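# Move beaker of vials between shelved lab benches

## Task

Carry the glass beaker holding vials from the shelved bench by the door and set it on the work surface of the shelved bench by the window. It fails if the beaker or any vial reaches the floor, if any glass breaks from a drop of more than a few centimetres or a hard knock, or if the robot tips over or finishes leaning. At the end the gripper must have released the beaker and the robot must have moved away, with the beaker resting there on its own and not held in place by the robot.

## Robot and tools

ROBOT. A Hello Robot Stretch 4 with one arm: an omni-wheel base, a lift that slides up a mast, a telescoping arm that reaches straight forward, a three-joint wrist (yaw, pitch, roll) and a two-finger gripper with bendy steel fingers. It stands about 1.6 m tall, and the base rim lies within 0.23 m of the base origin. Four cameras ride on it: head_camera (top of mast, looking forward and down), head_left_camera and head_right_camera (fisheyes beside it, looking more steeply down, showing base and arm), and wrist_camera (behind the fingers, looking along them, fingertips near the bottom of its image). To look elsewhere, rotate the base.

FRAMES. Base frame: origin on the floor below the base centre, x forward, y left, z up. hand_pose is reported in this frame and marks a point between the open fingertips; its printed value may be slightly off. Odometry frame: the base frame as it was at the scene's start. base_odometry counts wheel rotation only, so slipping looks like travel; heading runs -3.142 to 3.142, left positive.

execute_actions. Argument "actions": a list with exactly one action or none (empty just reports state and images). Optional "cameras": list of names from head_camera, head_left_camera, head_right_camera, wrist_camera, all; omitted or null gives all, [] gives none. An action contains "base", "joints", or both, with optional "pace" and "contact_limits"; or only "end_of_arm". Motions in one action begin together and may finish at different times.
- "base": exactly one relative command, measured from the base's last reported position. translate_m: straight drive in metres, forward positive, -2 to 2. strafe_m: sideways in metres, left positive, -2 to 2. rotate_rad: turn in place, counter-clockwise (left) positive, -3.2 to 3.2.
- "joints": absolute targets keyed by name. lift_m 0 to 1.2 m; arm_m 0 to 0.55 m extension; wrist_yaw_rad -1.134 to 4.276 (0 straight ahead, positive left, 3.14 stowed back, beyond 3.4 the arm may block); wrist_pitch_rad -1.117 to 4.259 (0 level, 1.57 pointing down); wrist_roll_rad -1.117 to 4.259 (0 puts both fingers level, positive turns clockwise seen from behind); gripper_m -0.038 to 0.141, the fingertip gap in metres (below 0 they squeeze each other). Done tolerances: lift and arm ±0.004, yaw and roll ±0.02, pitch ±0.05, gripper ±0.004. Joint targets outside range get clipped and the result notes it; other bad values or unknown keys reject the whole call.
- "pace": slow, default, fast or max. Base speeds 0.1/0.3/0.4/0.6 m/s and 1/2/3/4 rad/s respectively, further limited when the lift is high.
- "contact_limits": {"arm_m": value}, 0 softest to 0.75 firmest, default 0.5.
- {"end_of_arm": "enable_torque"} revives wrist or gripper motors that shut off.
No action runs past 15 s. A part left out of an action may keep pushing to its earlier target. If a result reports a stop, later calls in the same reply are skipped. To unfold the wrist at the start, lift_m 0.4 plus wrist_yaw_rad 0 together works.

wait: {"seconds": 0 to 10}; commands nothing, returns state and images. zoom_image: {"camera": name, "region": [x0, y0, x1, y1]} pixels of that camera's latest full image, top-left origin, at most 504 by 504. read_manual: returns licence text only. finished_scene: {"scene": current scene number}; ends the scene irreversibly after the last command is held, and reports success.

RESULTS. base_status and joint_status give how each motion ended: done; off_target (stopped short, may still push); contact_stop_at_<key> (hit something, holds there, but lift, arm or wheels go slack, so a lift may sag under load and the base may roll); limit_stop_at_<name>, including limit_stop_at_tilt (leaning over 6 degrees, lift, arm and wheels go slack and ignore commands) and limit_stop_at_own_body (about to hit itself, often with the gripper pitched up below -0.2 and rolled); torque_fault (a wrist or gripper motor overloaded and went limp until enable_torque). on_its_own lists what happened uncommanded; "held at" is the target being held. lidar_m: 12 horizontal distances in metres from the base origin, 30-degree sectors starting straight ahead and going counter-clockwise (4th left, 7th behind, 10th right); "-" means nothing seen or closer than 0.25 m; it misses glass and thin legs. wrist_depth_mm: 7x7 grid of depths, 100 to 2000 mm, glass omitted. turned_by_wheels vs turned_by_imu differing by over about 0.1 rad signals a collision or slip. base_tilt in degrees (forward, right positive). motor_effort: percent of maximum, peak in brackets; rest values outside normal suggest a load or push. Wheel efforts positive mean turning right.

GRIPPING. Command a gap smaller than the object's width; smaller squeezes harder and pulls the object toward the wrist. The gripper reading and "done" do not prove a grasp; look for a clear gripper effort change. If fingertips jam on a surface, raise the lift.

CAUTIONS. The beaker and vials are glass: lower gently, avoid knocks and drops, keep it upright. Use low contact limits near the benches. With over 1 kg held and arm_m above 0.2, driving or turning can tip the robot, especially at fast or max; retract first. Hard pushes or pulls, especially with the lift high, also risk tipping. A level gripper holding more than about 2 kg can fault the pitch motor. Between replies the robot keeps its last command while the world keeps running. Objects may occasionally be nudged by outside forces. Finish with the gripper open and the robot backed away.

Each tool is called after ">>>" by a JSON object that holds its "op" and its "data".

## Session

>>> {"op": "execute_actions", "data": {"actions": []}}

Scene clock: 0.00 s.
base_odometry: x=+0.000 y=+0.000 heading=+0.000 (m, m, rad; odometry frame)
turned_by_wheels: +0.000 (rad since the last result)
turned_by_imu: +0.000 (rad since the last result)
base_tilt: forward=+0.7 right=-0.3 (deg)
lidar_m: 1.76 1.83 1.16 1.09 1.14 1.53 1.40 1.47 1.66 1.57 1.75 1.86
base_status: not commanded
joint_positions: lift_m=+0.175 arm_m=-0.001 wrist_yaw_rad=+3.116 wrist_pitch_rad=+0.021 wrist_roll_rad=-0.010 gripper_m=+0.057
joint_status: not commanded
motor_effort: lift_m=+20 arm_m=+0 wrist_yaw_rad=+2 wrist_pitch_rad=-7 wrist_roll_rad=+1 gripper_m=-3 wheel_0=+0 wheel_1=+0 wheel_2=+0 (%)
hand_pose: x=-0.1165 y=+0.0948 z=+0.3473 quat_wxyz=(+0.013, -0.011, -0.005, +1.000) (m; base frame)
wrist_depth_mm: 233 201 - - - - - / - 146 257 - - - - / - 114 143 - - - - / - 116 142 - - - - / 142 140 259 - - - - / 206 - 1921 1537 1281 1464 1336 / 208 1160 931 960 854 842 917
pictures: head_camera, head_left_camera, head_right_camera, wrist_camera
Images, in order (width x height): head_camera 420x560, head_left_camera 420x672, head_right_camera 420x672, wrist_camera 616x392.

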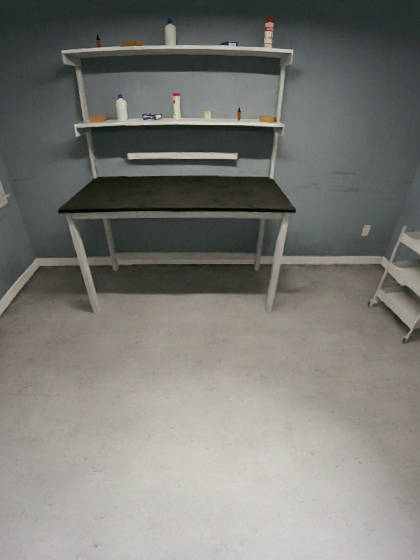

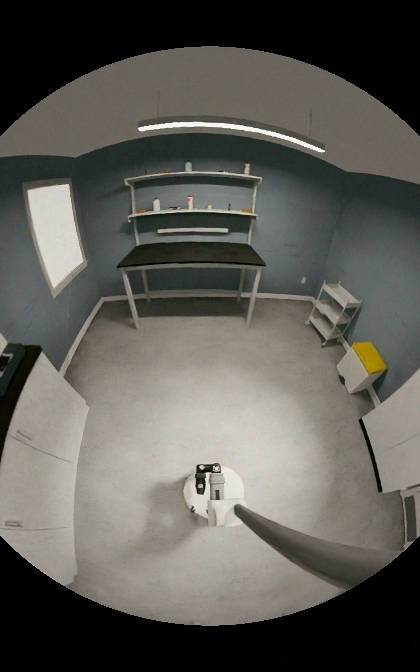

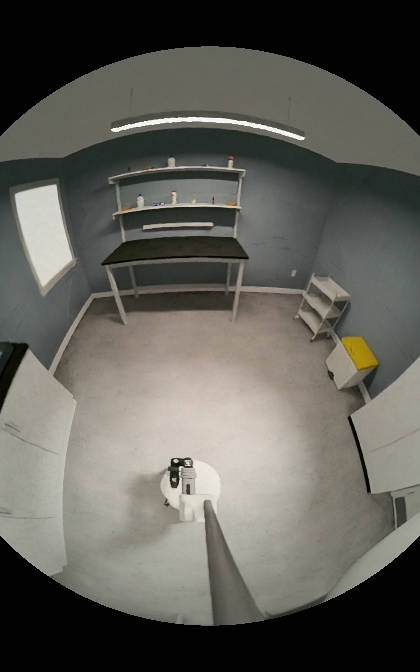

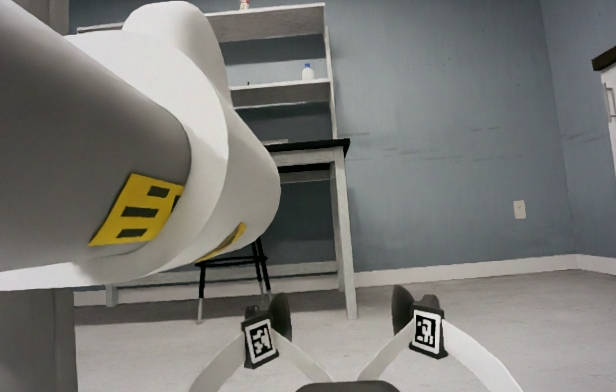

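>>> {"op": "execute_actions", "data": {"actions": [{"base": {"rotate_rad": 3.14}, "joints": {"lift_m": 0.9, "wrist_yaw_rad": 0, "wrist_pitch_rad": 0, "gripper_m": 0.12}, "pace": "fast"}]}}

Scene clock: 4.93 s.
base_odometry: x=+0.000 y=+0.000 heading=+3.140 (m, m, rad; odometry frame)
turned_by_wheels: +3.140 (rad since the last result)
turned_by_imu: +3.209 (rad since the last result)
base_tilt: forward=+0.6 right=-0.3 (deg)
lidar_m: 1.40 1.47 1.64 1.55 1.76 1.86 1.89 1.84 1.17 1.11 1.10 1.52
base_status: done
joint_positions: lift_m=+0.900 arm_m=-0.001 wrist_yaw_rad=+0.001 wrist_pitch_rad=+0.002 wrist_roll_rad=-0.010 gripper_m=+0.120
joint_status: all done
motor_effort: lift_m=+25(30) arm_m=-1(0) wrist_yaw_rad=+0(6) wrist_pitch_rad=-6(6) wrist_roll_rad=+1(0) gripper_m=+0(3) wheel_0=-1(9) wheel_1=+0(10) wheel_2=+1(10) (%)
hand_pose: x=+0.4582 y=-0.0873 z=+1.0771 quat_wxyz=(+1.000, -0.005, +0.001, +0.000) (m; base frame)
wrist_depth_mm: - - - - - - 1983 / - - - - - 1921 1808 / - - - 1921 1921 1863 1808 / - - - 1921 1863 1921 1863 / - - 1863 1863 1808 1863 1808 / - 1983 1756 1661 1808 211 1756 / 1205 1205 216 1138 1118 1756 1756
pictures: head_camera, head_left_camera, head_right_camera, wrist_camera
camera_calibration (this result's frames):
wrist_camera: T_world_to_cam=[[0.049516, -0.993183, -0.10553, 0.0205449], [0.0490747, 0.107952, -0.992944, 1.12647], [0.997567, 0.0439877, 0.0540855, -0.288247], [0, 0, 0, 1]] pos_world=[0.231247, -0.0885206, 1.13628]
Images, in order (width x height): head_camera 420x560, head_left_camera 420x672, head_right_camera 420x672, wrist_camera 616x392.

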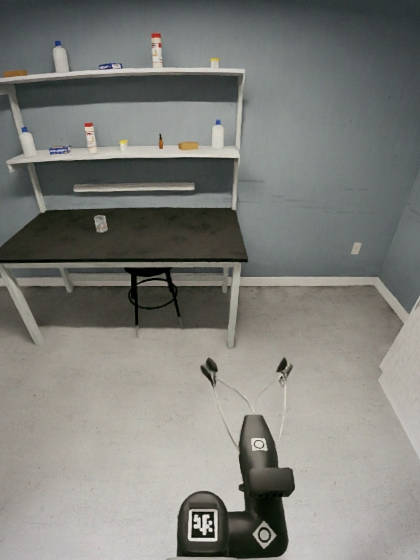

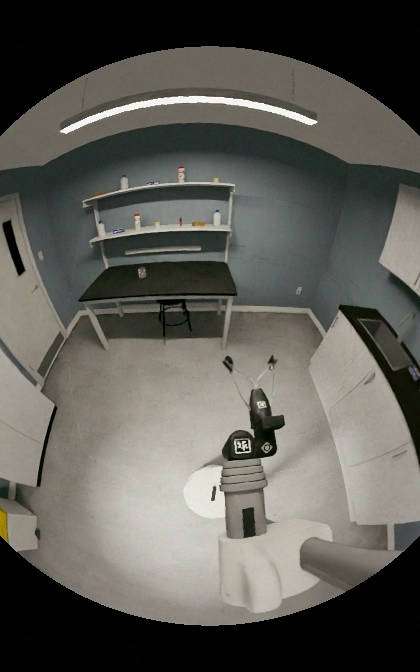

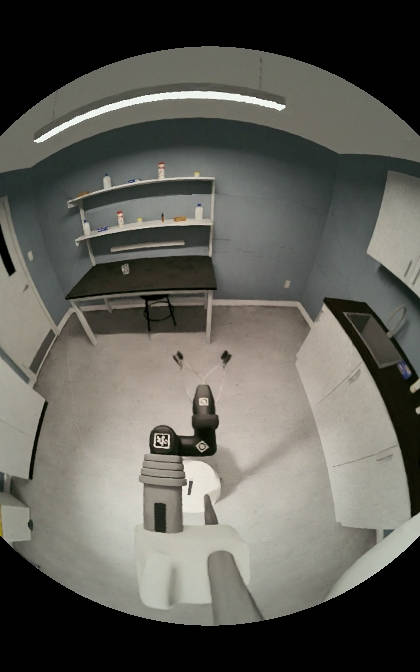

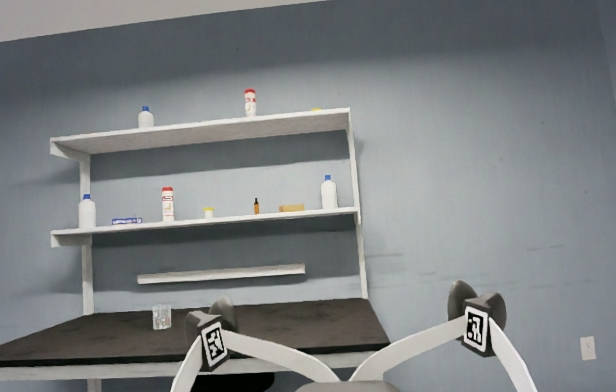

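>>> {"op": "zoom_image", "data": {"camera": "head_camera", "region": [40, 180, 160, 270]}}

Region (40, 180, 160, 270) of head_camera's 420x560 image, scaled by 4.200, with more detail than that image has; it fills the top 378 rows of this view, and the rest is white.

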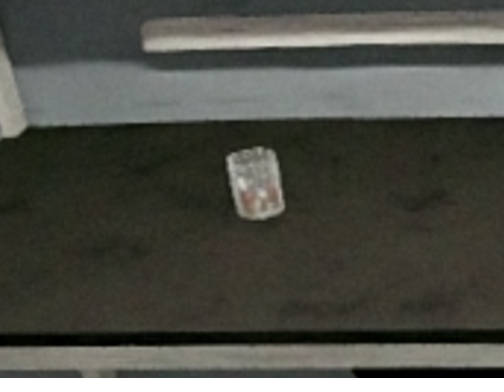

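>>> {"op": "execute_actions", "data": {"actions": [{"base": {"strafe_m": 0.92}, "joints": {"lift_m": 0.72}, "pace": "fast"}]}}

Scene clock: 30.73 s.
base_odometry: x=-0.001 y=-0.920 heading=+3.140 (m, m, rad; odometry frame)
turned_by_wheels: +0.000 (rad since the last result)
turned_by_imu: +0.002 (rad since the last result)
base_tilt: forward=+0.7 right=-0.3 (deg)
lidar_m: 1.38 1.61 0.67 0.63 0.65 0.99 1.85 1.87 2.16 2.03 2.11 1.46
base_status: done
joint_positions: lift_m=+0.720 arm_m=-0.001 wrist_yaw_rad=+0.000 wrist_pitch_rad=+0.002 wrist_roll_rad=-0.010 gripper_m=+0.120
joint_status: all done
motor_effort: lift_m=+15(23) arm_m=+0(0) wrist_yaw_rad=+2(0) wrist_pitch_rad=-6(7) wrist_roll_rad=+0(0) gripper_m=-1(2) wheel_0=+2(9) wheel_1=+0(12) wheel_2=+0(2) (%)
hand_pose: x=+0.4581 y=-0.0874 z=+0.8980 quat_wxyz=(+1.000, -0.005, +0.001, +0.000) (m; base frame)
wrist_depth_mm: 1618 - - - - 1863 1921 / 1618 - - 1863 1863 1808 1863 / 1537 - - 1921 1921 1808 1863 / 1537 - 1983 1863 1863 1863 1808 / 1430 1921 1921 1808 1808 1756 1661 / 1464 1863 1160 1229 1138 211 1808 / 1430 1921 216 1808 1661 1308 1708
pictures: head_camera, head_left_camera, head_right_camera, wrist_camera
camera_calibration (this result's frames):
wrist_camera: T_world_to_cam=[[0.0490571, -0.993206, -0.105527, 0.00170977], [0.0492005, 0.107929, -0.99294, 0.948526], [0.997583, 0.0435188, 0.0541609, -0.278626], [0, 0, 0, 1]] pos_world=[0.231201, -0.0885496, 0.957101]
Images, in order (width x height): head_camera 420x560, head_left_camera 420x672, head_right_camera 420x672, wrist_camera 616x392.

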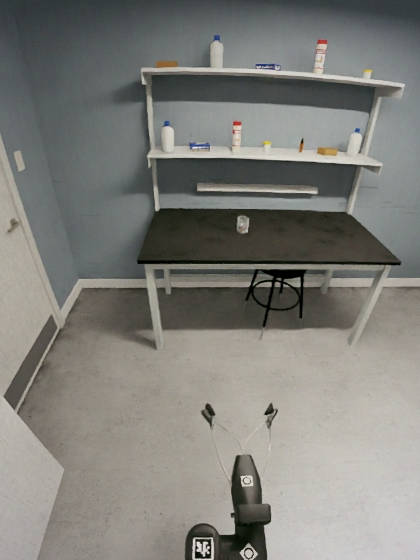

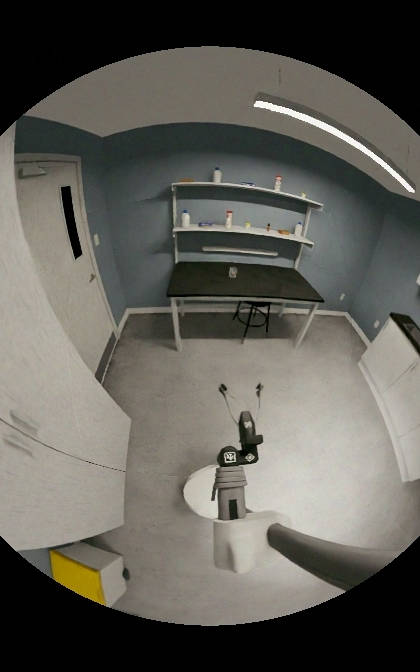

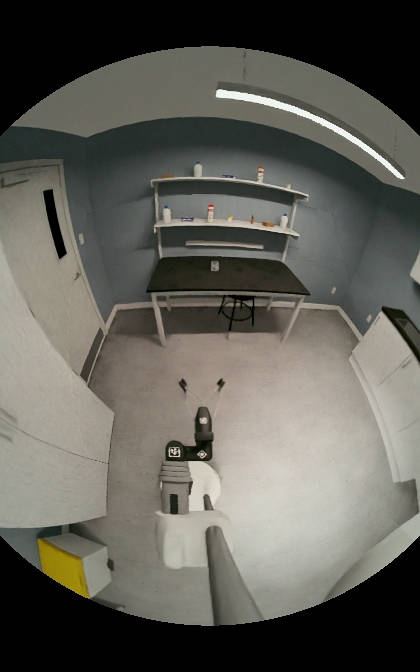

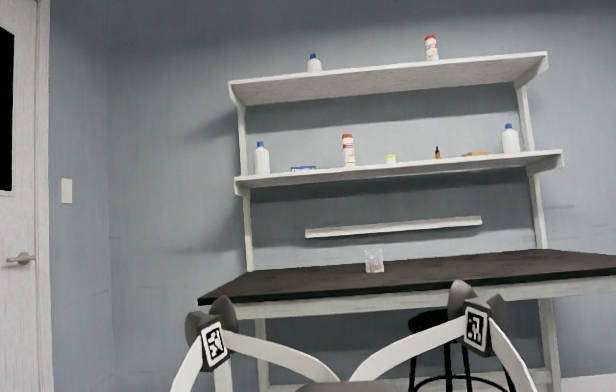

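>>> {"op": "execute_actions", "data": {"actions": [{"base": {"translate_m": 0.95}, "pace": "fast"}]}}

Scene clock: 42.17 s.
base_odometry: x=-0.952 y=-0.919 heading=+3.140 (m, m, rad; odometry frame)
turned_by_wheels: +0.000 (rad since the last result)
turned_by_imu: -0.003 (rad since the last result)
base_tilt: forward=+0.6 right=-0.3 (deg)
lidar_m: 0.41 0.45 1.18 1.12 0.78 0.94 2.49 2.98 2.13 2.00 0.65 0.45
base_status: done
joint_positions: lift_m=+0.720 arm_m=-0.001 wrist_yaw_rad=+0.000 wrist_pitch_rad=+0.002 wrist_roll_rad=-0.010 gripper_m=+0.120
joint_status: not commanded
motor_effort: lift_m=+15(16) arm_m=+0(0) wrist_yaw_rad=+1(1) wrist_pitch_rad=-7(6) wrist_roll_rad=+1(1) gripper_m=+0(1) wheel_0=+0(6) wheel_1=+0(6) wheel_2=+2(11) (%)
hand_pose: x=+0.4581 y=-0.0874 z=+0.8980 quat_wxyz=(+1.000, -0.005, +0.001, +0.000) (m; base frame)
wrist_depth_mm: 1060 1060 1042 1025 1008 991 991 / 1042 1042 1025 1008 768 798 759 / 1060 809 917 1008 991 976 991 / 1008 1025 991 991 960 960 931 / 991 991 976 946 960 946 946 / 991 991 931 866 798 210 683 / 976 564 216 466 421 418 455
pictures: head_camera, head_left_camera, head_right_camera, wrist_camera
camera_calibration (this result's frames):
wrist_camera: T_world_to_cam=[[0.049057, -0.993206, -0.105527, 0.00170978], [0.0492006, 0.107929, -0.99294, 0.948526], [0.997583, 0.0435187, 0.054161, -0.278626], [0, 0, 0, 1]] pos_world=[0.231201, -0.0885496, 0.957101]
Images, in order (width x height): head_camera 420x560, head_left_camera 420x672, head_right_camera 420x672, wrist_camera 616x392.

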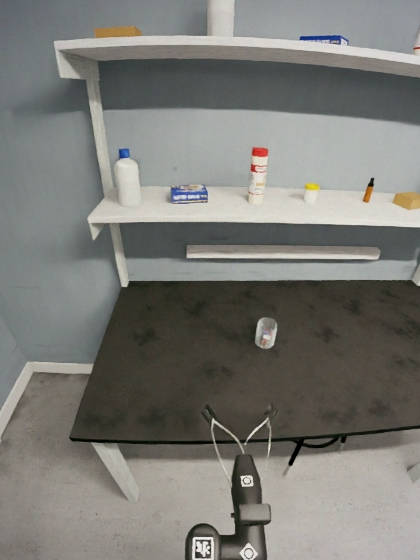

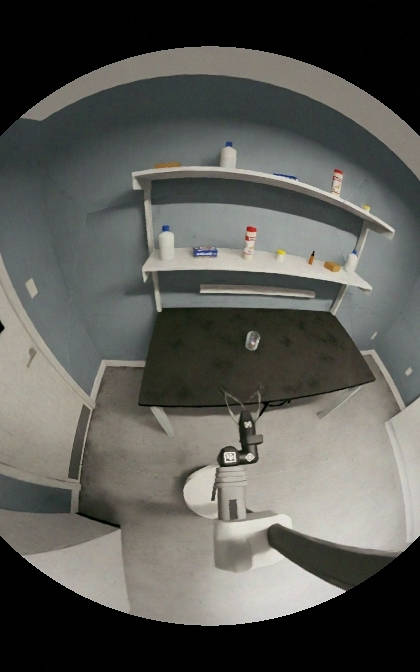

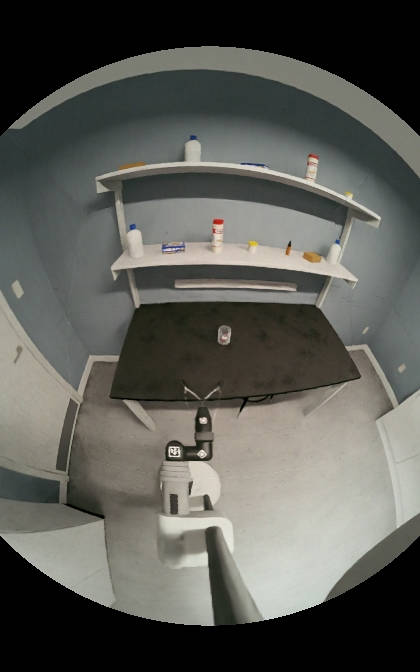

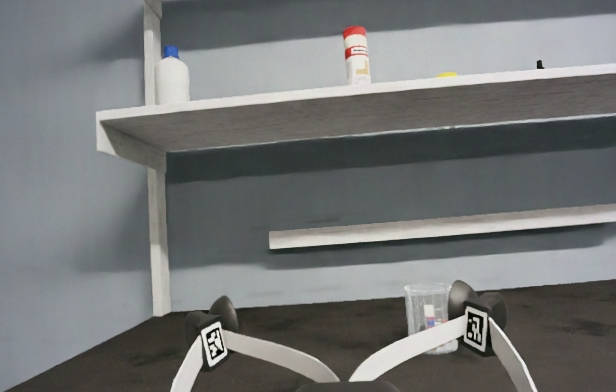

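>>> {"op": "execute_actions", "data": {"actions": [{"base": {"strafe_m": -0.115}, "joints": {"lift_m": 0.66, "gripper_m": 0.14}, "pace": "default"}]}}

Scene clock: 63.33 s.
base_odometry: x=-0.951 y=-0.804 heading=+3.140 (m, m, rad; odometry frame)
turned_by_wheels: +0.000 (rad since the last result)
turned_by_imu: +0.001 (rad since the last result)
base_tilt: forward=+0.6 right=-0.3 (deg)
lidar_m: 0.43 0.45 0.61 1.22 0.88 1.07 2.78 2.98 1.99 1.88 0.67 0.46
base_status: done
joint_positions: lift_m=+0.660 arm_m=-0.001 wrist_yaw_rad=+0.000 wrist_pitch_rad=+0.002 wrist_roll_rad=-0.010 gripper_m=+0.140
joint_status: all done
motor_effort: lift_m=+14(15) arm_m=+0(1) wrist_yaw_rad=+2(1) wrist_pitch_rad=-5(7) wrist_roll_rad=+2(0) gripper_m=+1(0) wheel_0=-1(8) wheel_1=+0(9) wheel_2=+0(1) (%)
hand_pose: x=+0.4581 y=-0.0874 z=+0.8380 quat_wxyz=(+1.000, -0.005, +0.001, +0.000) (m; base frame)
wrist_depth_mm: 1078 1042 1042 1008 1008 1008 991 / 1060 788 778 768 788 831 854 / 1025 976 1008 991 991 991 960 / 1025 1008 1008 991 946 960 960 / 1025 991 976 976 946 960 946 / 991 732 647 609 549 196 477 / 421 389 310 320 286 294 314
pictures: head_camera, head_left_camera, head_right_camera, wrist_camera
camera_calibration (this result's frames):
wrist_camera: T_world_to_cam=[[0.0490568, -0.993206, -0.105527, -0.00461476], [0.0492005, 0.107929, -0.99294, 0.889014], [0.997583, 0.0435185, 0.0541608, -0.27538], [0, 0, 0, 1]] pos_world=[0.231201, -0.0885496, 0.897166]
Images, in order (width x height): head_camera 420x560, head_left_camera 420x672, head_right_camera 420x672, wrist_camera 616x392.

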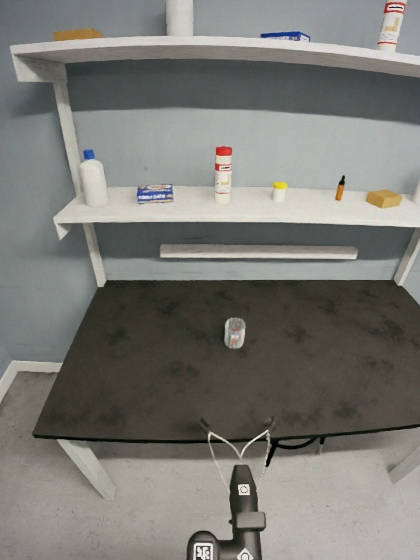

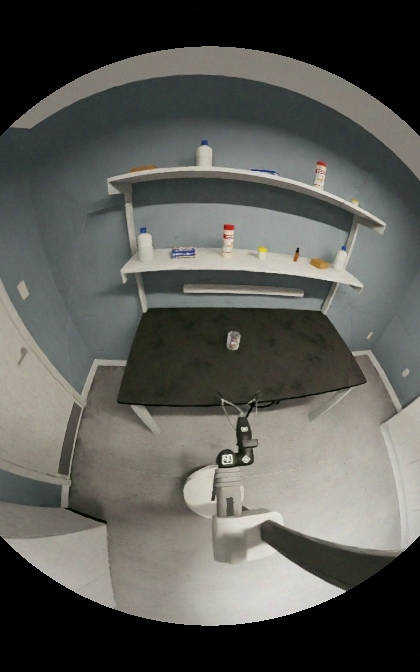

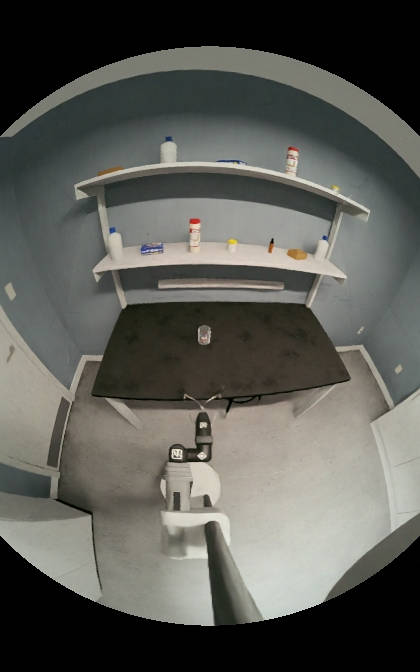

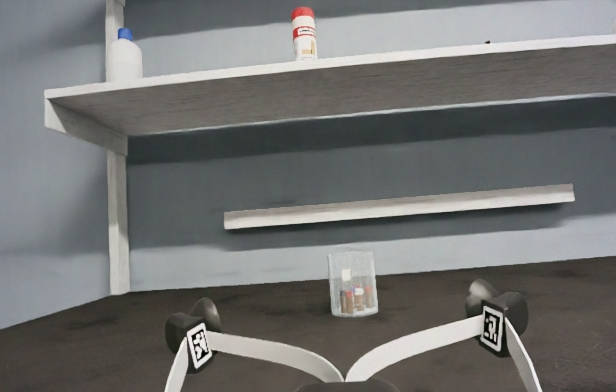

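>>> {"op": "execute_actions", "data": {"actions": [{"joints": {"lift_m": 0.625, "arm_m": 0.25}, "pace": "default"}]}}

Scene clock: 74.10 s.
base_odometry: x=-0.951 y=-0.804 heading=+3.140 (m, m, rad; odometry frame)
turned_by_wheels: +0.000 (rad since the last result)
turned_by_imu: +0.024 (rad since the last result)
base_tilt: forward=+0.6 right=-0.4 (deg)
lidar_m: 0.44 0.46 0.62 1.21 0.88 1.07 2.91 3.00 1.97 1.89 0.63 0.51
base_status: not commanded
joint_positions: lift_m=+0.625 arm_m=+0.150 wrist_yaw_rad=-0.002 wrist_pitch_rad=+0.003 wrist_roll_rad=-0.010 gripper_m=+0.140
joint_status: arm_m contact_stop (moved +0.151 of +0.251); the others done
on_its_own: arm_m is slack since a contact_stop (your +0.250 is given up)
motor_effort: lift_m=+20(21) arm_m=+0(33) wrist_yaw_rad=+8(70) wrist_pitch_rad=-8(37) wrist_roll_rad=+0(5) gripper_m=-2(1) wheel_0=+2(5) wheel_1=+2(8) wheel_2=-1(12) (%)
hand_pose: x=+0.6090 y=-0.0881 z=+0.8027 quat_wxyz=(+1.000, -0.005, +0.001, -0.001) (m; base frame)
wrist_depth_mm: 603 615 603 609 640 654 691 / 683 778 809 854 842 842 831 / 917 891 854 842 842 820 809 / 878 866 854 831 820 798 798 / 878 854 842 831 798 809 788 / 569 512 469 439 387 196 347 / 306 281 224 231 206 213 234
pictures: head_camera, head_left_camera, head_right_camera, wrist_camera
camera_calibration (this result's frames):
wrist_camera: T_world_to_cam=[[0.0466446, -0.993314, -0.105604, -0.0148919], [0.0487688, 0.107858, -0.992969, 0.8469], [0.99772, 0.0411665, 0.0534737, -0.423651], [0, 0, 0, 1]] pos_world=[0.382077, -0.088697, 0.862028]
Images, in order (width x height): head_camera 420x560, head_left_camera 420x672, head_right_camera 420x672, wrist_camera 616x392.

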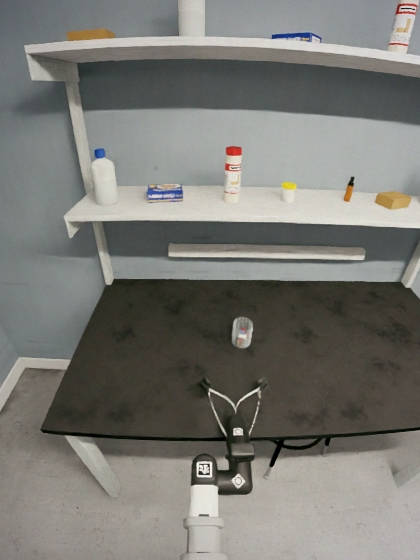

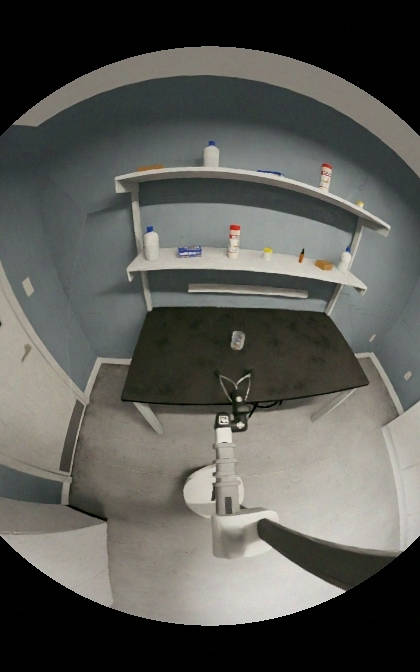

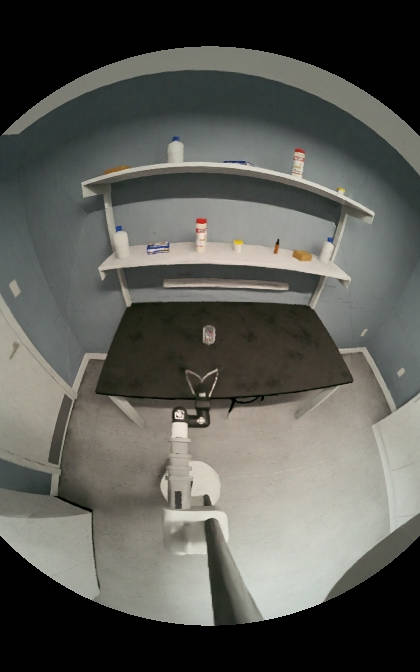

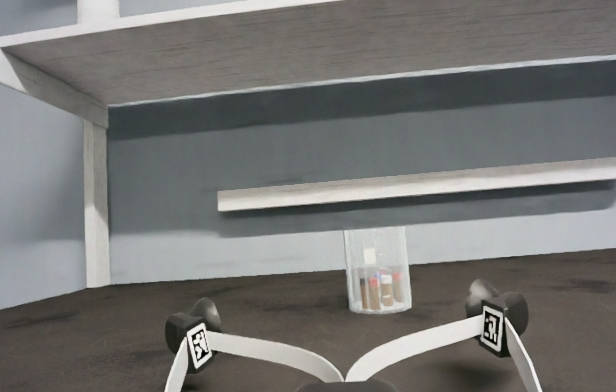

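>>> {"op": "execute_actions", "data": {"actions": [{"joints": {"lift_m": 0.7225, "arm_m": 0.13, "wrist_pitch_rad": 0.3}, "pace": "default"}], "cameras": ["wrist_camera", "head_camera"]}}

>>> {"op": "execute_actions", "data": {"actions": [{"base": {"strafe_m": -0.03}, "joints": {"arm_m": 0.26}, "pace": "default"}], "cameras": ["wrist_camera", "head_camera"]}}

Scene clock: 93.50 s.
base_odometry: x=-0.951 y=-0.804 heading=+3.141 (m, m, rad; odometry frame)
turned_by_wheels: +0.000 (rad since the last result)
turned_by_imu: +0.001 (rad since the last result)
base_tilt: forward=+0.7 right=-0.3 (deg)
lidar_m: 0.44 0.46 0.65 1.21 0.86 1.09 2.90 3.00 2.00 1.90 0.62 0.47
base_status: not commanded
joint_positions: lift_m=+0.722 arm_m=+0.131 wrist_yaw_rad=+0.001 wrist_pitch_rad=+0.302 wrist_roll_rad=-0.010 gripper_m=+0.140
joint_status: all done
motor_effort: lift_m=+26(25) arm_m=-8(13) wrist_yaw_rad=+1(13) wrist_pitch_rad=-6(92) wrist_roll_rad=+0(0) gripper_m=+0(0) wheel_0=+0(1) wheel_1=+1(2) wheel_2=+3(4) (%)
hand_pose: x=+0.5778 y=-0.0873 z=+0.8145 quat_wxyz=(+0.989, -0.005, +0.150, +0.001) (m; base frame)
wrist_depth_mm: 741 798 788 778 778 759 759 / 831 809 820 809 798 768 768 / 866 854 842 831 831 809 809 / 904 878 854 820 741 668 621 / 585 554 508 477 430 424 402 / 384 368 349 336 320 196 296 / 293 278 243 245 229 231 237
pictures: head_camera, wrist_camera
camera_calibration (this result's frames):
wrist_camera: T_world_to_cam=[[0.0162355, -0.993197, -0.115307, 0.0141041], [-0.245928, 0.107813, -0.963274, 1.00615], [0.969152, 0.0439964, -0.242504, -0.135349], [0, 0, 0, 1]] pos_world=[0.378383, -0.0885124, 0.937997]
Images, in order (width x height): head_camera 420x560, wrist_camera 616x392.

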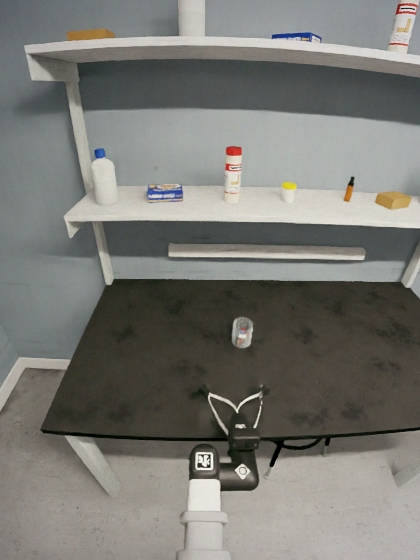

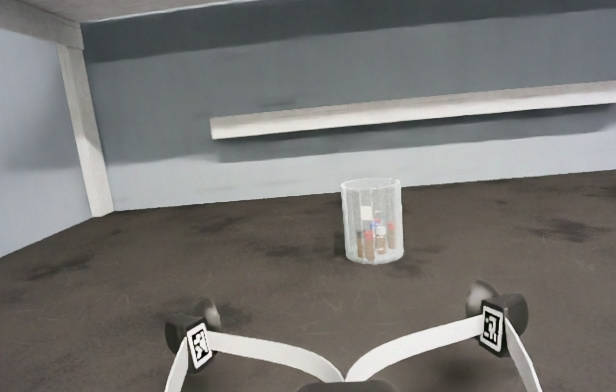

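Scene clock: 94.93 s.
base_odometry: x=-0.951 y=-0.774 heading=+3.141 (m, m, rad; odometry frame)
turned_by_wheels: +0.000 (rad since the last result)
turned_by_imu: +0.000 (rad since the last result)
base_tilt: forward=+0.8 right=-0.2 (deg)
lidar_m: 0.42 0.47 0.65 1.25 0.89 1.10 3.51 3.01 1.98 1.87 0.66 0.47
base_status: done
joint_positions: lift_m=+0.722 arm_m=+0.259 wrist_yaw_rad=+0.000 wrist_pitch_rad=+0.302 wrist_roll_rad=-0.010 gripper_m=+0.140
joint_status: all done
motor_effort: lift_m=+26(26) arm_m=+8(8) wrist_yaw_rad=+2(0) wrist_pitch_rad=-5(3) wrist_roll_rad=+1(0) gripper_m=+0(1) wheel_0=-1(7) wheel_1=+0(10) wheel_2=+0(2) (%)
hand_pose: x=+0.7050 y=-0.0874 z=+0.8145 quat_wxyz=(+0.989, -0.005, +0.150, +0.001) (m; base frame)
wrist_depth_mm: 683 676 668 676 661 654 647 / 699 715 699 683 676 668 621 / 732 732 707 707 699 691 691 / 750 741 732 723 715 661 621 / 580 544 508 477 445 421 399 / 382 368 347 322 315 195 293 / 291 277 240 243 226 229 237
pictures: head_camera, wrist_camera
camera_calibration (this result's frames):
wrist_camera: T_world_to_cam=[[0.0156647, -0.993206, -0.11531, 0.0122858], [-0.246064, 0.107948, -0.963223, 1.03746], [0.969127, 0.0434623, -0.242702, -0.258512], [0, 0, 0, 1]] pos_world=[0.50562, -0.0885543, 0.937981]
Images, in order (width x height): head_camera 420x560, wrist_camera 616x392.

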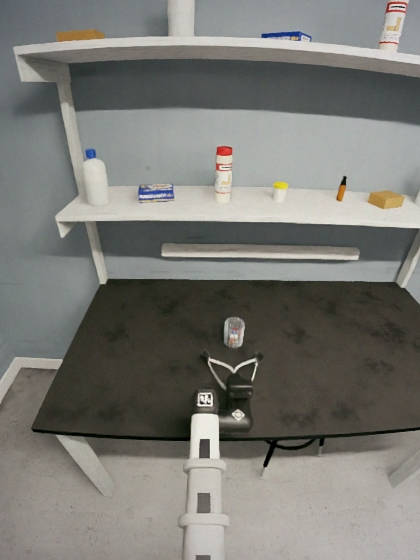

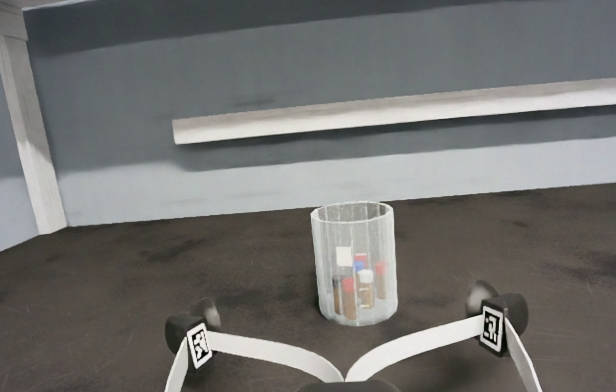

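>>> {"op": "execute_actions", "data": {"actions": [{"joints": {"arm_m": 0.355}, "pace": "slow", "contact_limits": {"arm_m": 0.1}}], "cameras": ["wrist_camera", "head_camera"]}}

Scene clock: 101.73 s.
base_odometry: x=-0.951 y=-0.774 heading=+3.141 (m, m, rad; odometry frame)
turned_by_wheels: +0.000 (rad since the last result)
turned_by_imu: +0.001 (rad since the last result)
base_tilt: forward=+0.6 right=-0.3 (deg)
lidar_m: 0.44 0.46 0.64 1.24 0.91 1.09 3.49 3.02 1.95 1.86 0.64 0.47
base_status: not commanded
joint_positions: lift_m=+0.722 arm_m=+0.354 wrist_yaw_rad=+0.000 wrist_pitch_rad=+0.302 wrist_roll_rad=-0.010 gripper_m=+0.140
joint_status: all done
motor_effort: lift_m=+26(26) arm_m=+8(8) wrist_yaw_rad=+2(1) wrist_pitch_rad=-8(7) wrist_roll_rad=+0(0) gripper_m=+0(2) wheel_0=-1(0) wheel_1=+0(0) wheel_2=+0(0) (%)
contact_limits: arm_m 0.1
hand_pose: x=+0.8000 y=-0.0874 z=+0.8145 quat_wxyz=(+0.989, -0.005, +0.150, +0.001) (m; base frame)
wrist_depth_mm: 597 591 591 574 580 564 559 / 621 615 609 597 585 580 525 / 634 627 569 615 609 609 603 / 661 654 654 634 634 615 609 / 574 539 512 473 445 421 397 / 382 368 345 336 320 196 293 / 291 276 240 221 218 229 239
pictures: head_camera, wrist_camera
camera_calibration (this result's frames):
wrist_camera: T_world_to_cam=[[0.0156645, -0.993206, -0.11531, 0.0107979], [-0.246064, 0.107948, -0.963223, 1.06083], [0.969127, 0.0434621, -0.242702, -0.350561], [0, 0, 0, 1]] pos_world=[0.600602, -0.0885543, 0.937981]
Images, in order (width x height): head_camera 420x560, wrist_camera 616x392.

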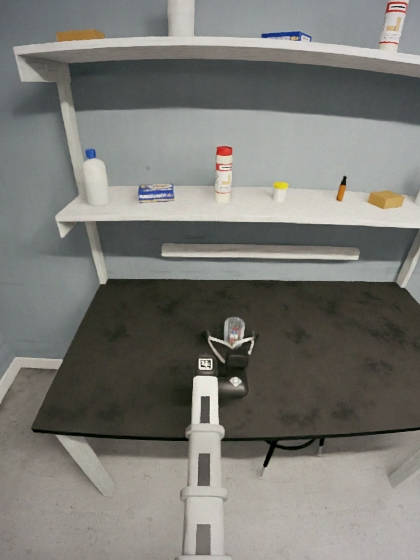

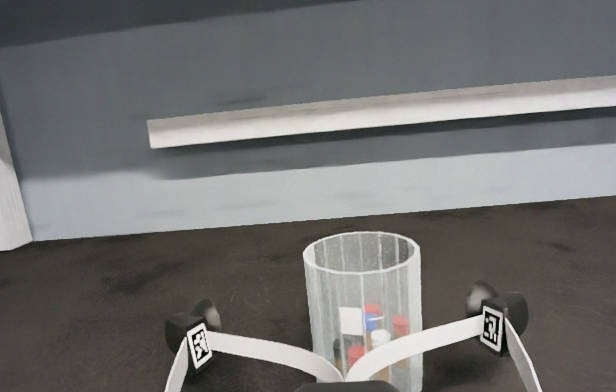

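>>> {"op": "zoom_image", "data": {"camera": "head_camera", "region": [170, 300, 290, 400]}}

Region (170, 300, 290, 400) of head_camera's 420x560 image, scaled by 4.200, with more detail than that image has.

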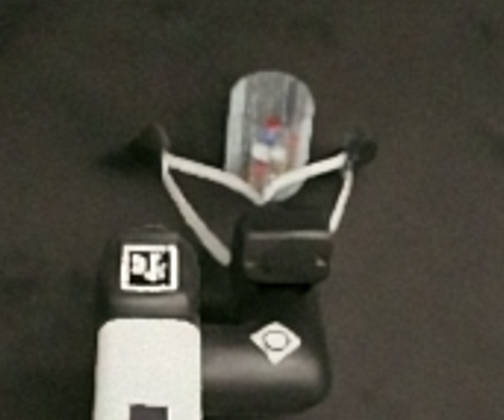

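>>> {"op": "execute_actions", "data": {"actions": [{"joints": {"gripper_m": 0.02}, "pace": "slow"}], "cameras": ["wrist_camera", "head_camera"]}}

Scene clock: 114.63 s.
base_odometry: x=-0.951 y=-0.774 heading=+3.141 (m, m, rad; odometry frame)
turned_by_wheels: +0.000 (rad since the last result)
turned_by_imu: +0.002 (rad since the last result)
base_tilt: forward=+0.6 right=-0.2 (deg)
lidar_m: 0.44 0.47 0.64 1.24 0.89 1.10 3.50 3.00 1.93 1.88 0.64 0.45
base_status: not commanded
joint_positions: lift_m=+0.722 arm_m=+0.354 wrist_yaw_rad=+0.000 wrist_pitch_rad=+0.303 wrist_roll_rad=-0.010 gripper_m=+0.021
joint_status: all done
motor_effort: lift_m=+25(26) arm_m=+8(8) wrist_yaw_rad=+2(2) wrist_pitch_rad=-9(8) wrist_roll_rad=-1(1) gripper_m=-26(28) wheel_0=-1(0) wheel_1=+0(1) wheel_2=+0(0) (%)
hand_pose: x=+0.7999 y=-0.0874 z=+0.8141 quat_wxyz=(+0.989, -0.005, +0.151, +0.001) (m; base frame)
wrist_depth_mm: 609 591 591 574 574 569 564 / 627 615 609 597 585 574 521 / 640 640 564 621 603 603 597 / 661 654 654 627 621 621 609 / 569 535 500 473 439 415 394 / 379 364 349 325 247 303 291 / 289 274 176 215 216 169 237
pictures: head_camera, wrist_camera
camera_calibration (this result's frames):
wrist_camera: T_world_to_cam=[[0.0155197, -0.993206, -0.115329, 0.0108913], [-0.247273, 0.107948, -0.962914, 1.06119], [0.968821, 0.043462, -0.243918, -0.349307], [0, 0, 0, 1]] pos_world=[0.60065, -0.0885543, 0.937886]
Images, in order (width x height): head_camera 420x560, wrist_camera 616x392.

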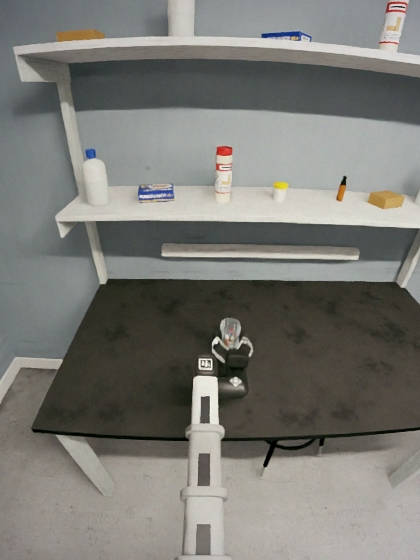

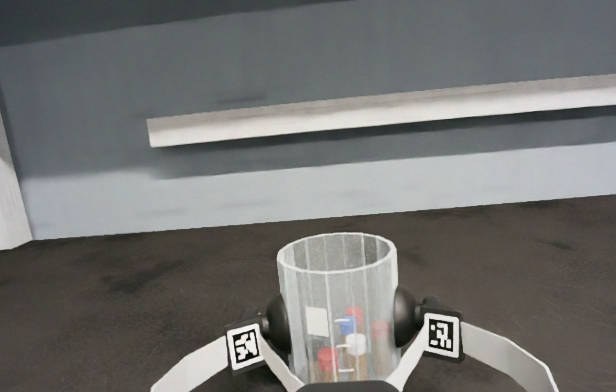

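>>> {"op": "execute_actions", "data": {"actions": [{"joints": {"lift_m": 0.80}, "pace": "default"}], "cameras": ["wrist_camera", "head_camera"]}}

Scene clock: 117.47 s.
base_odometry: x=-0.951 y=-0.774 heading=+3.141 (m, m, rad; odometry frame)
turned_by_wheels: +0.000 (rad since the last result)
turned_by_imu: +0.001 (rad since the last result)
base_tilt: forward=+0.7 right=-0.3 (deg)
lidar_m: 0.42 0.46 0.63 1.26 0.90 1.09 3.51 3.01 1.98 1.85 0.64 0.46
base_status: not commanded
joint_positions: lift_m=+0.800 arm_m=+0.354 wrist_yaw_rad=+0.000 wrist_pitch_rad=+0.303 wrist_roll_rad=-0.010 gripper_m=+0.021
joint_status: all done
motor_effort: lift_m=+26(27) arm_m=+8(8) wrist_yaw_rad=+1(2) wrist_pitch_rad=-13(7) wrist_roll_rad=+1(0) gripper_m=-26(24) wheel_0=+0(0) wheel_1=+0(0) wheel_2=+0(0) (%)
hand_pose: x=+0.7999 y=-0.0874 z=+0.8916 quat_wxyz=(+0.989, -0.005, +0.151, +0.001) (m; base frame)
wrist_depth_mm: 597 597 591 574 574 569 569 / 615 609 609 603 597 585 580 / 647 627 621 609 603 554 564 / 654 647 654 640 634 621 609 / 676 676 661 654 647 609 574 / 549 530 504 473 247 436 424 / 418 399 177 216 215 170 345
pictures: head_camera, wrist_camera
camera_calibration (this result's frames):
wrist_camera: T_world_to_cam=[[0.0154966, -0.993206, -0.115332, 0.0198404], [-0.247467, 0.107948, -0.962864, 1.13583], [0.968772, 0.0434621, -0.244113, -0.330201], [0, 0, 0, 1]] pos_world=[0.600663, -0.0885543, 1.01534]
Images, in order (width x height): head_camera 420x560, wrist_camera 616x392.

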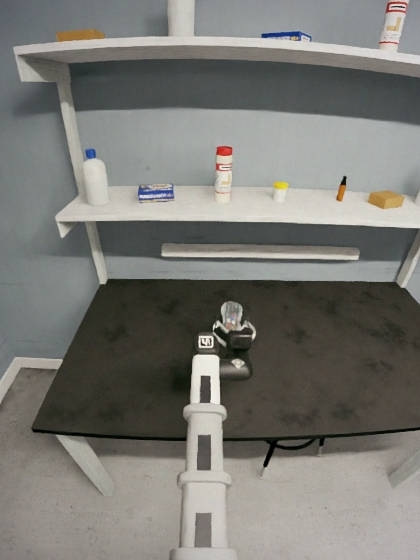

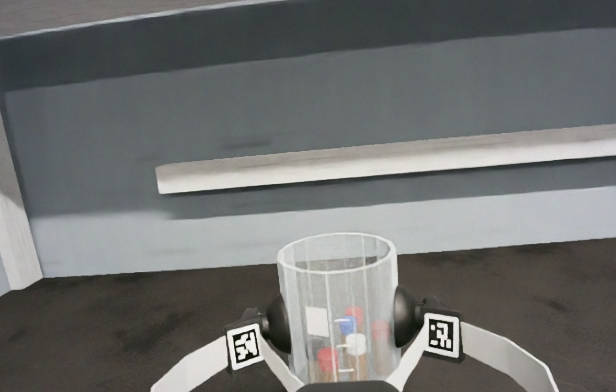

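>>> {"op": "execute_actions", "data": {"actions": [{"base": {"rotate_rad": -2.80}, "joints": {"arm_m": 0.02}, "pace": "default"}]}}

Scene clock: 140.33 s.
base_odometry: x=-0.951 y=-0.774 heading=+0.341 (m, m, rad; odometry frame)
turned_by_wheels: -2.800 (rad since the last result)
turned_by_imu: -2.859 (rad since the last result)
base_tilt: forward=+0.6 right=-0.3 (deg)
lidar_m: 2.73 2.09 1.84 0.80 0.49 0.44 0.43 0.54 1.25 0.89 0.96 1.99
base_status: done
joint_positions: lift_m=+0.800 arm_m=+0.021 wrist_yaw_rad=+0.000 wrist_pitch_rad=+0.303 wrist_roll_rad=-0.010 gripper_m=+0.021
joint_status: all done
motor_effort: lift_m=+25(26) arm_m=-7(8) wrist_yaw_rad=+3(0) wrist_pitch_rad=-10(10) wrist_roll_rad=+0(1) gripper_m=-26(26) wheel_0=+0(5) wheel_1=+1(10) wheel_2=-1(9) (%)
hand_pose: x=+0.4675 y=-0.0875 z=+0.8916 quat_wxyz=(+0.988, -0.005, +0.151, +0.001) (m; base frame)
wrist_depth_mm: - - - - - - - / - - - - - - - / - - - - - - - / 1756 - - - - - - / 1708 - - - - - - / 1708 - - 1756 237 1708 1661 / 1618 1618 177 220 225 169 1397
pictures: head_camera, head_left_camera, head_right_camera, wrist_camera
camera_calibration (this result's frames):
wrist_camera: T_world_to_cam=[[0.0151835, -0.993211, -0.115335, 0.0250646], [-0.247602, 0.108021, -0.962821, 1.0537], [0.968743, 0.043176, -0.24428, -0.00809924], [0, 0, 0, 1]] pos_world=[0.268362, -0.0885767, 1.01543]
Images, in order (width x height): head_camera 420x560, head_left_camera 420x672, head_right_camera 420x672, wrist_camera 616x392.

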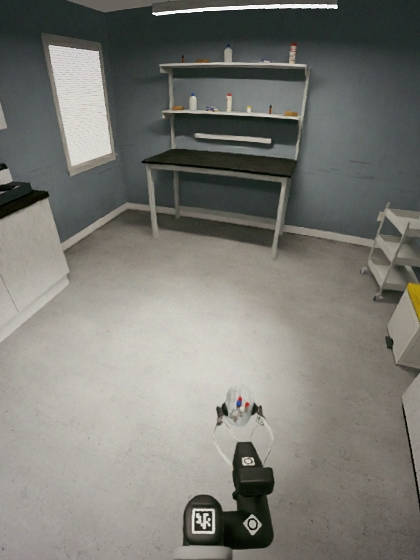

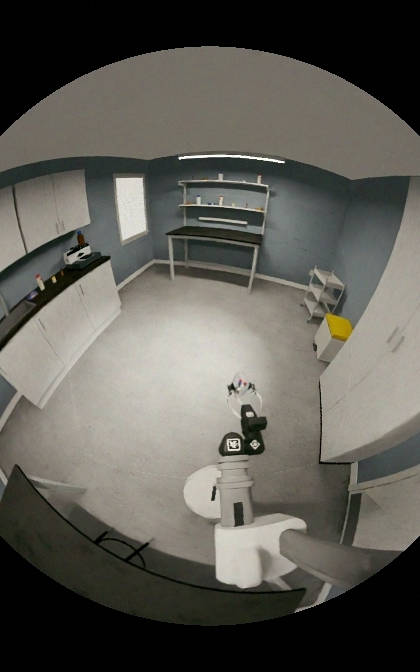

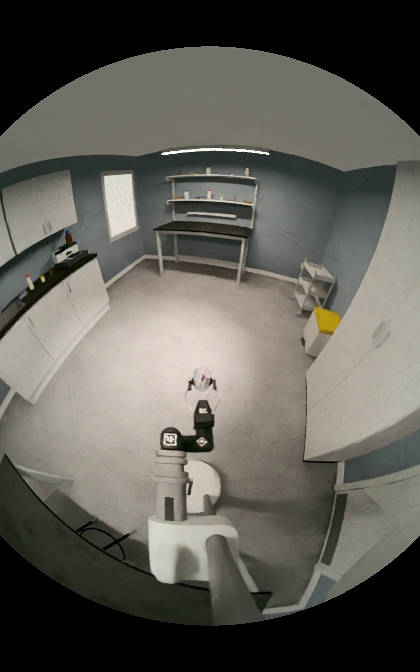

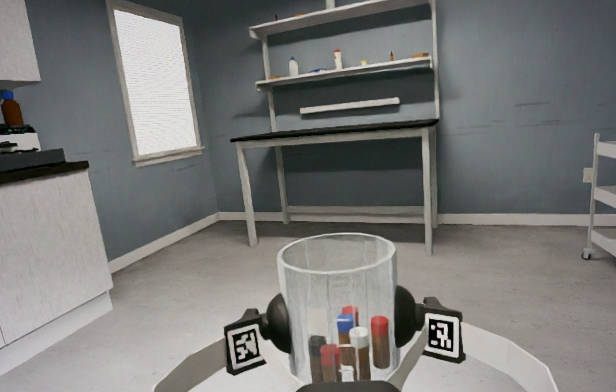

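>>> {"op": "execute_actions", "data": {"actions": [{"base": {"translate_m": 2.0}, "pace": "fast"}]}}

Scene clock: 149.37 s.
base_odometry: x=+0.934 y=-0.105 heading=+0.341 (m, m, rad; odometry frame)
turned_by_wheels: +0.000 (rad since the last result)
turned_by_imu: -0.007 (rad since the last result)
base_tilt: forward=+0.6 right=-0.3 (deg)
lidar_m: 0.82 1.00 1.85 1.25 1.47 2.33 2.51 1.65 1.49 1.50 0.94 0.82
base_status: done
joint_positions: lift_m=+0.800 arm_m=+0.021 wrist_yaw_rad=+0.000 wrist_pitch_rad=+0.304 wrist_roll_rad=-0.010 gripper_m=+0.021
joint_status: not commanded
motor_effort: lift_m=+26(24) arm_m=-7(8) wrist_yaw_rad=+1(3) wrist_pitch_rad=-12(12) wrist_roll_rad=+1(0) gripper_m=-25(26) wheel_0=+1(6) wheel_1=+1(8) wheel_2=+1(13) (%)
hand_pose: x=+0.4675 y=-0.0874 z=+0.8916 quat_wxyz=(+0.988, -0.005, +0.151, +0.001) (m; base frame)
wrist_depth_mm: 1756 1537 1336 1308 1182 1118 1060 / 1756 1618 1464 1308 1205 1160 1078 / 1756 1708 1537 1366 1160 931 809 / 1255 820 715 634 574 530 492 / 1576 1921 1661 1499 1397 1255 1160 / 1661 1921 1756 1499 236 1281 1205 / 1618 1499 177 221 224 166 1160
pictures: head_camera, head_left_camera, head_right_camera, wrist_camera
camera_calibration (this result's frames):
wrist_camera: T_world_to_cam=[[0.0155342, -0.993205, -0.115335, 0.0249981], [-0.247647, 0.107933, -0.96282, 1.05369], [0.968726, 0.0435189, -0.244288, -0.00804401], [0, 0, 0, 1]] pos_world=[0.268348, -0.0885498, 1.01543]
Images, in order (width x height): head_camera 420x560, head_left_camera 420x672, head_right_camera 420x672, wrist_camera 616x392.

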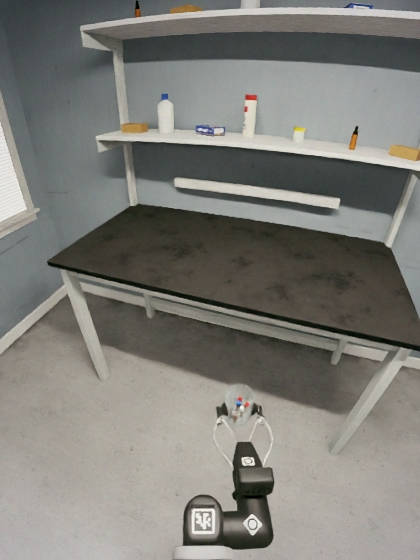

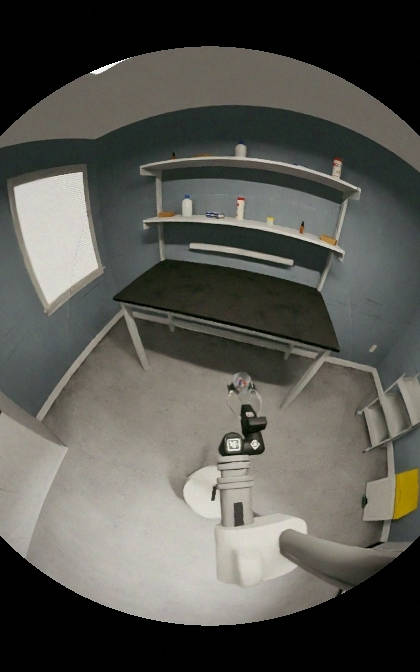

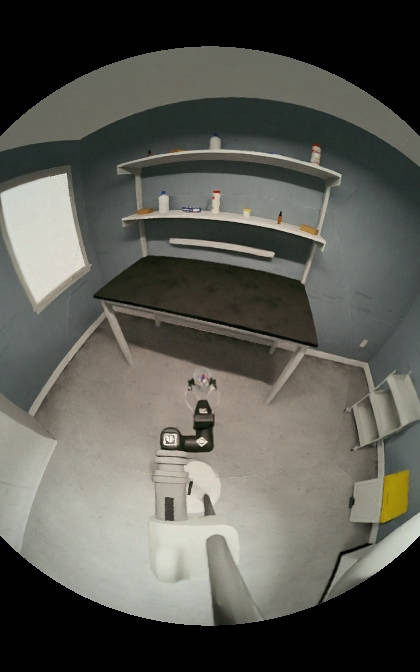

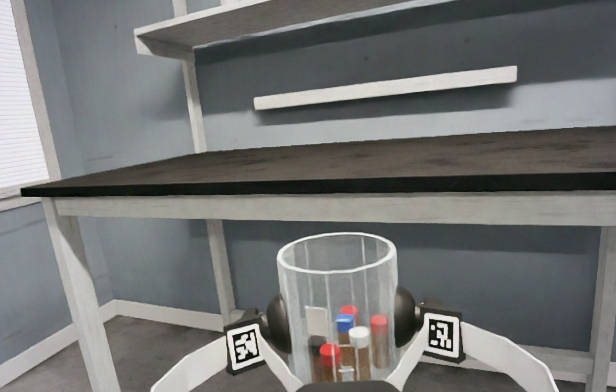

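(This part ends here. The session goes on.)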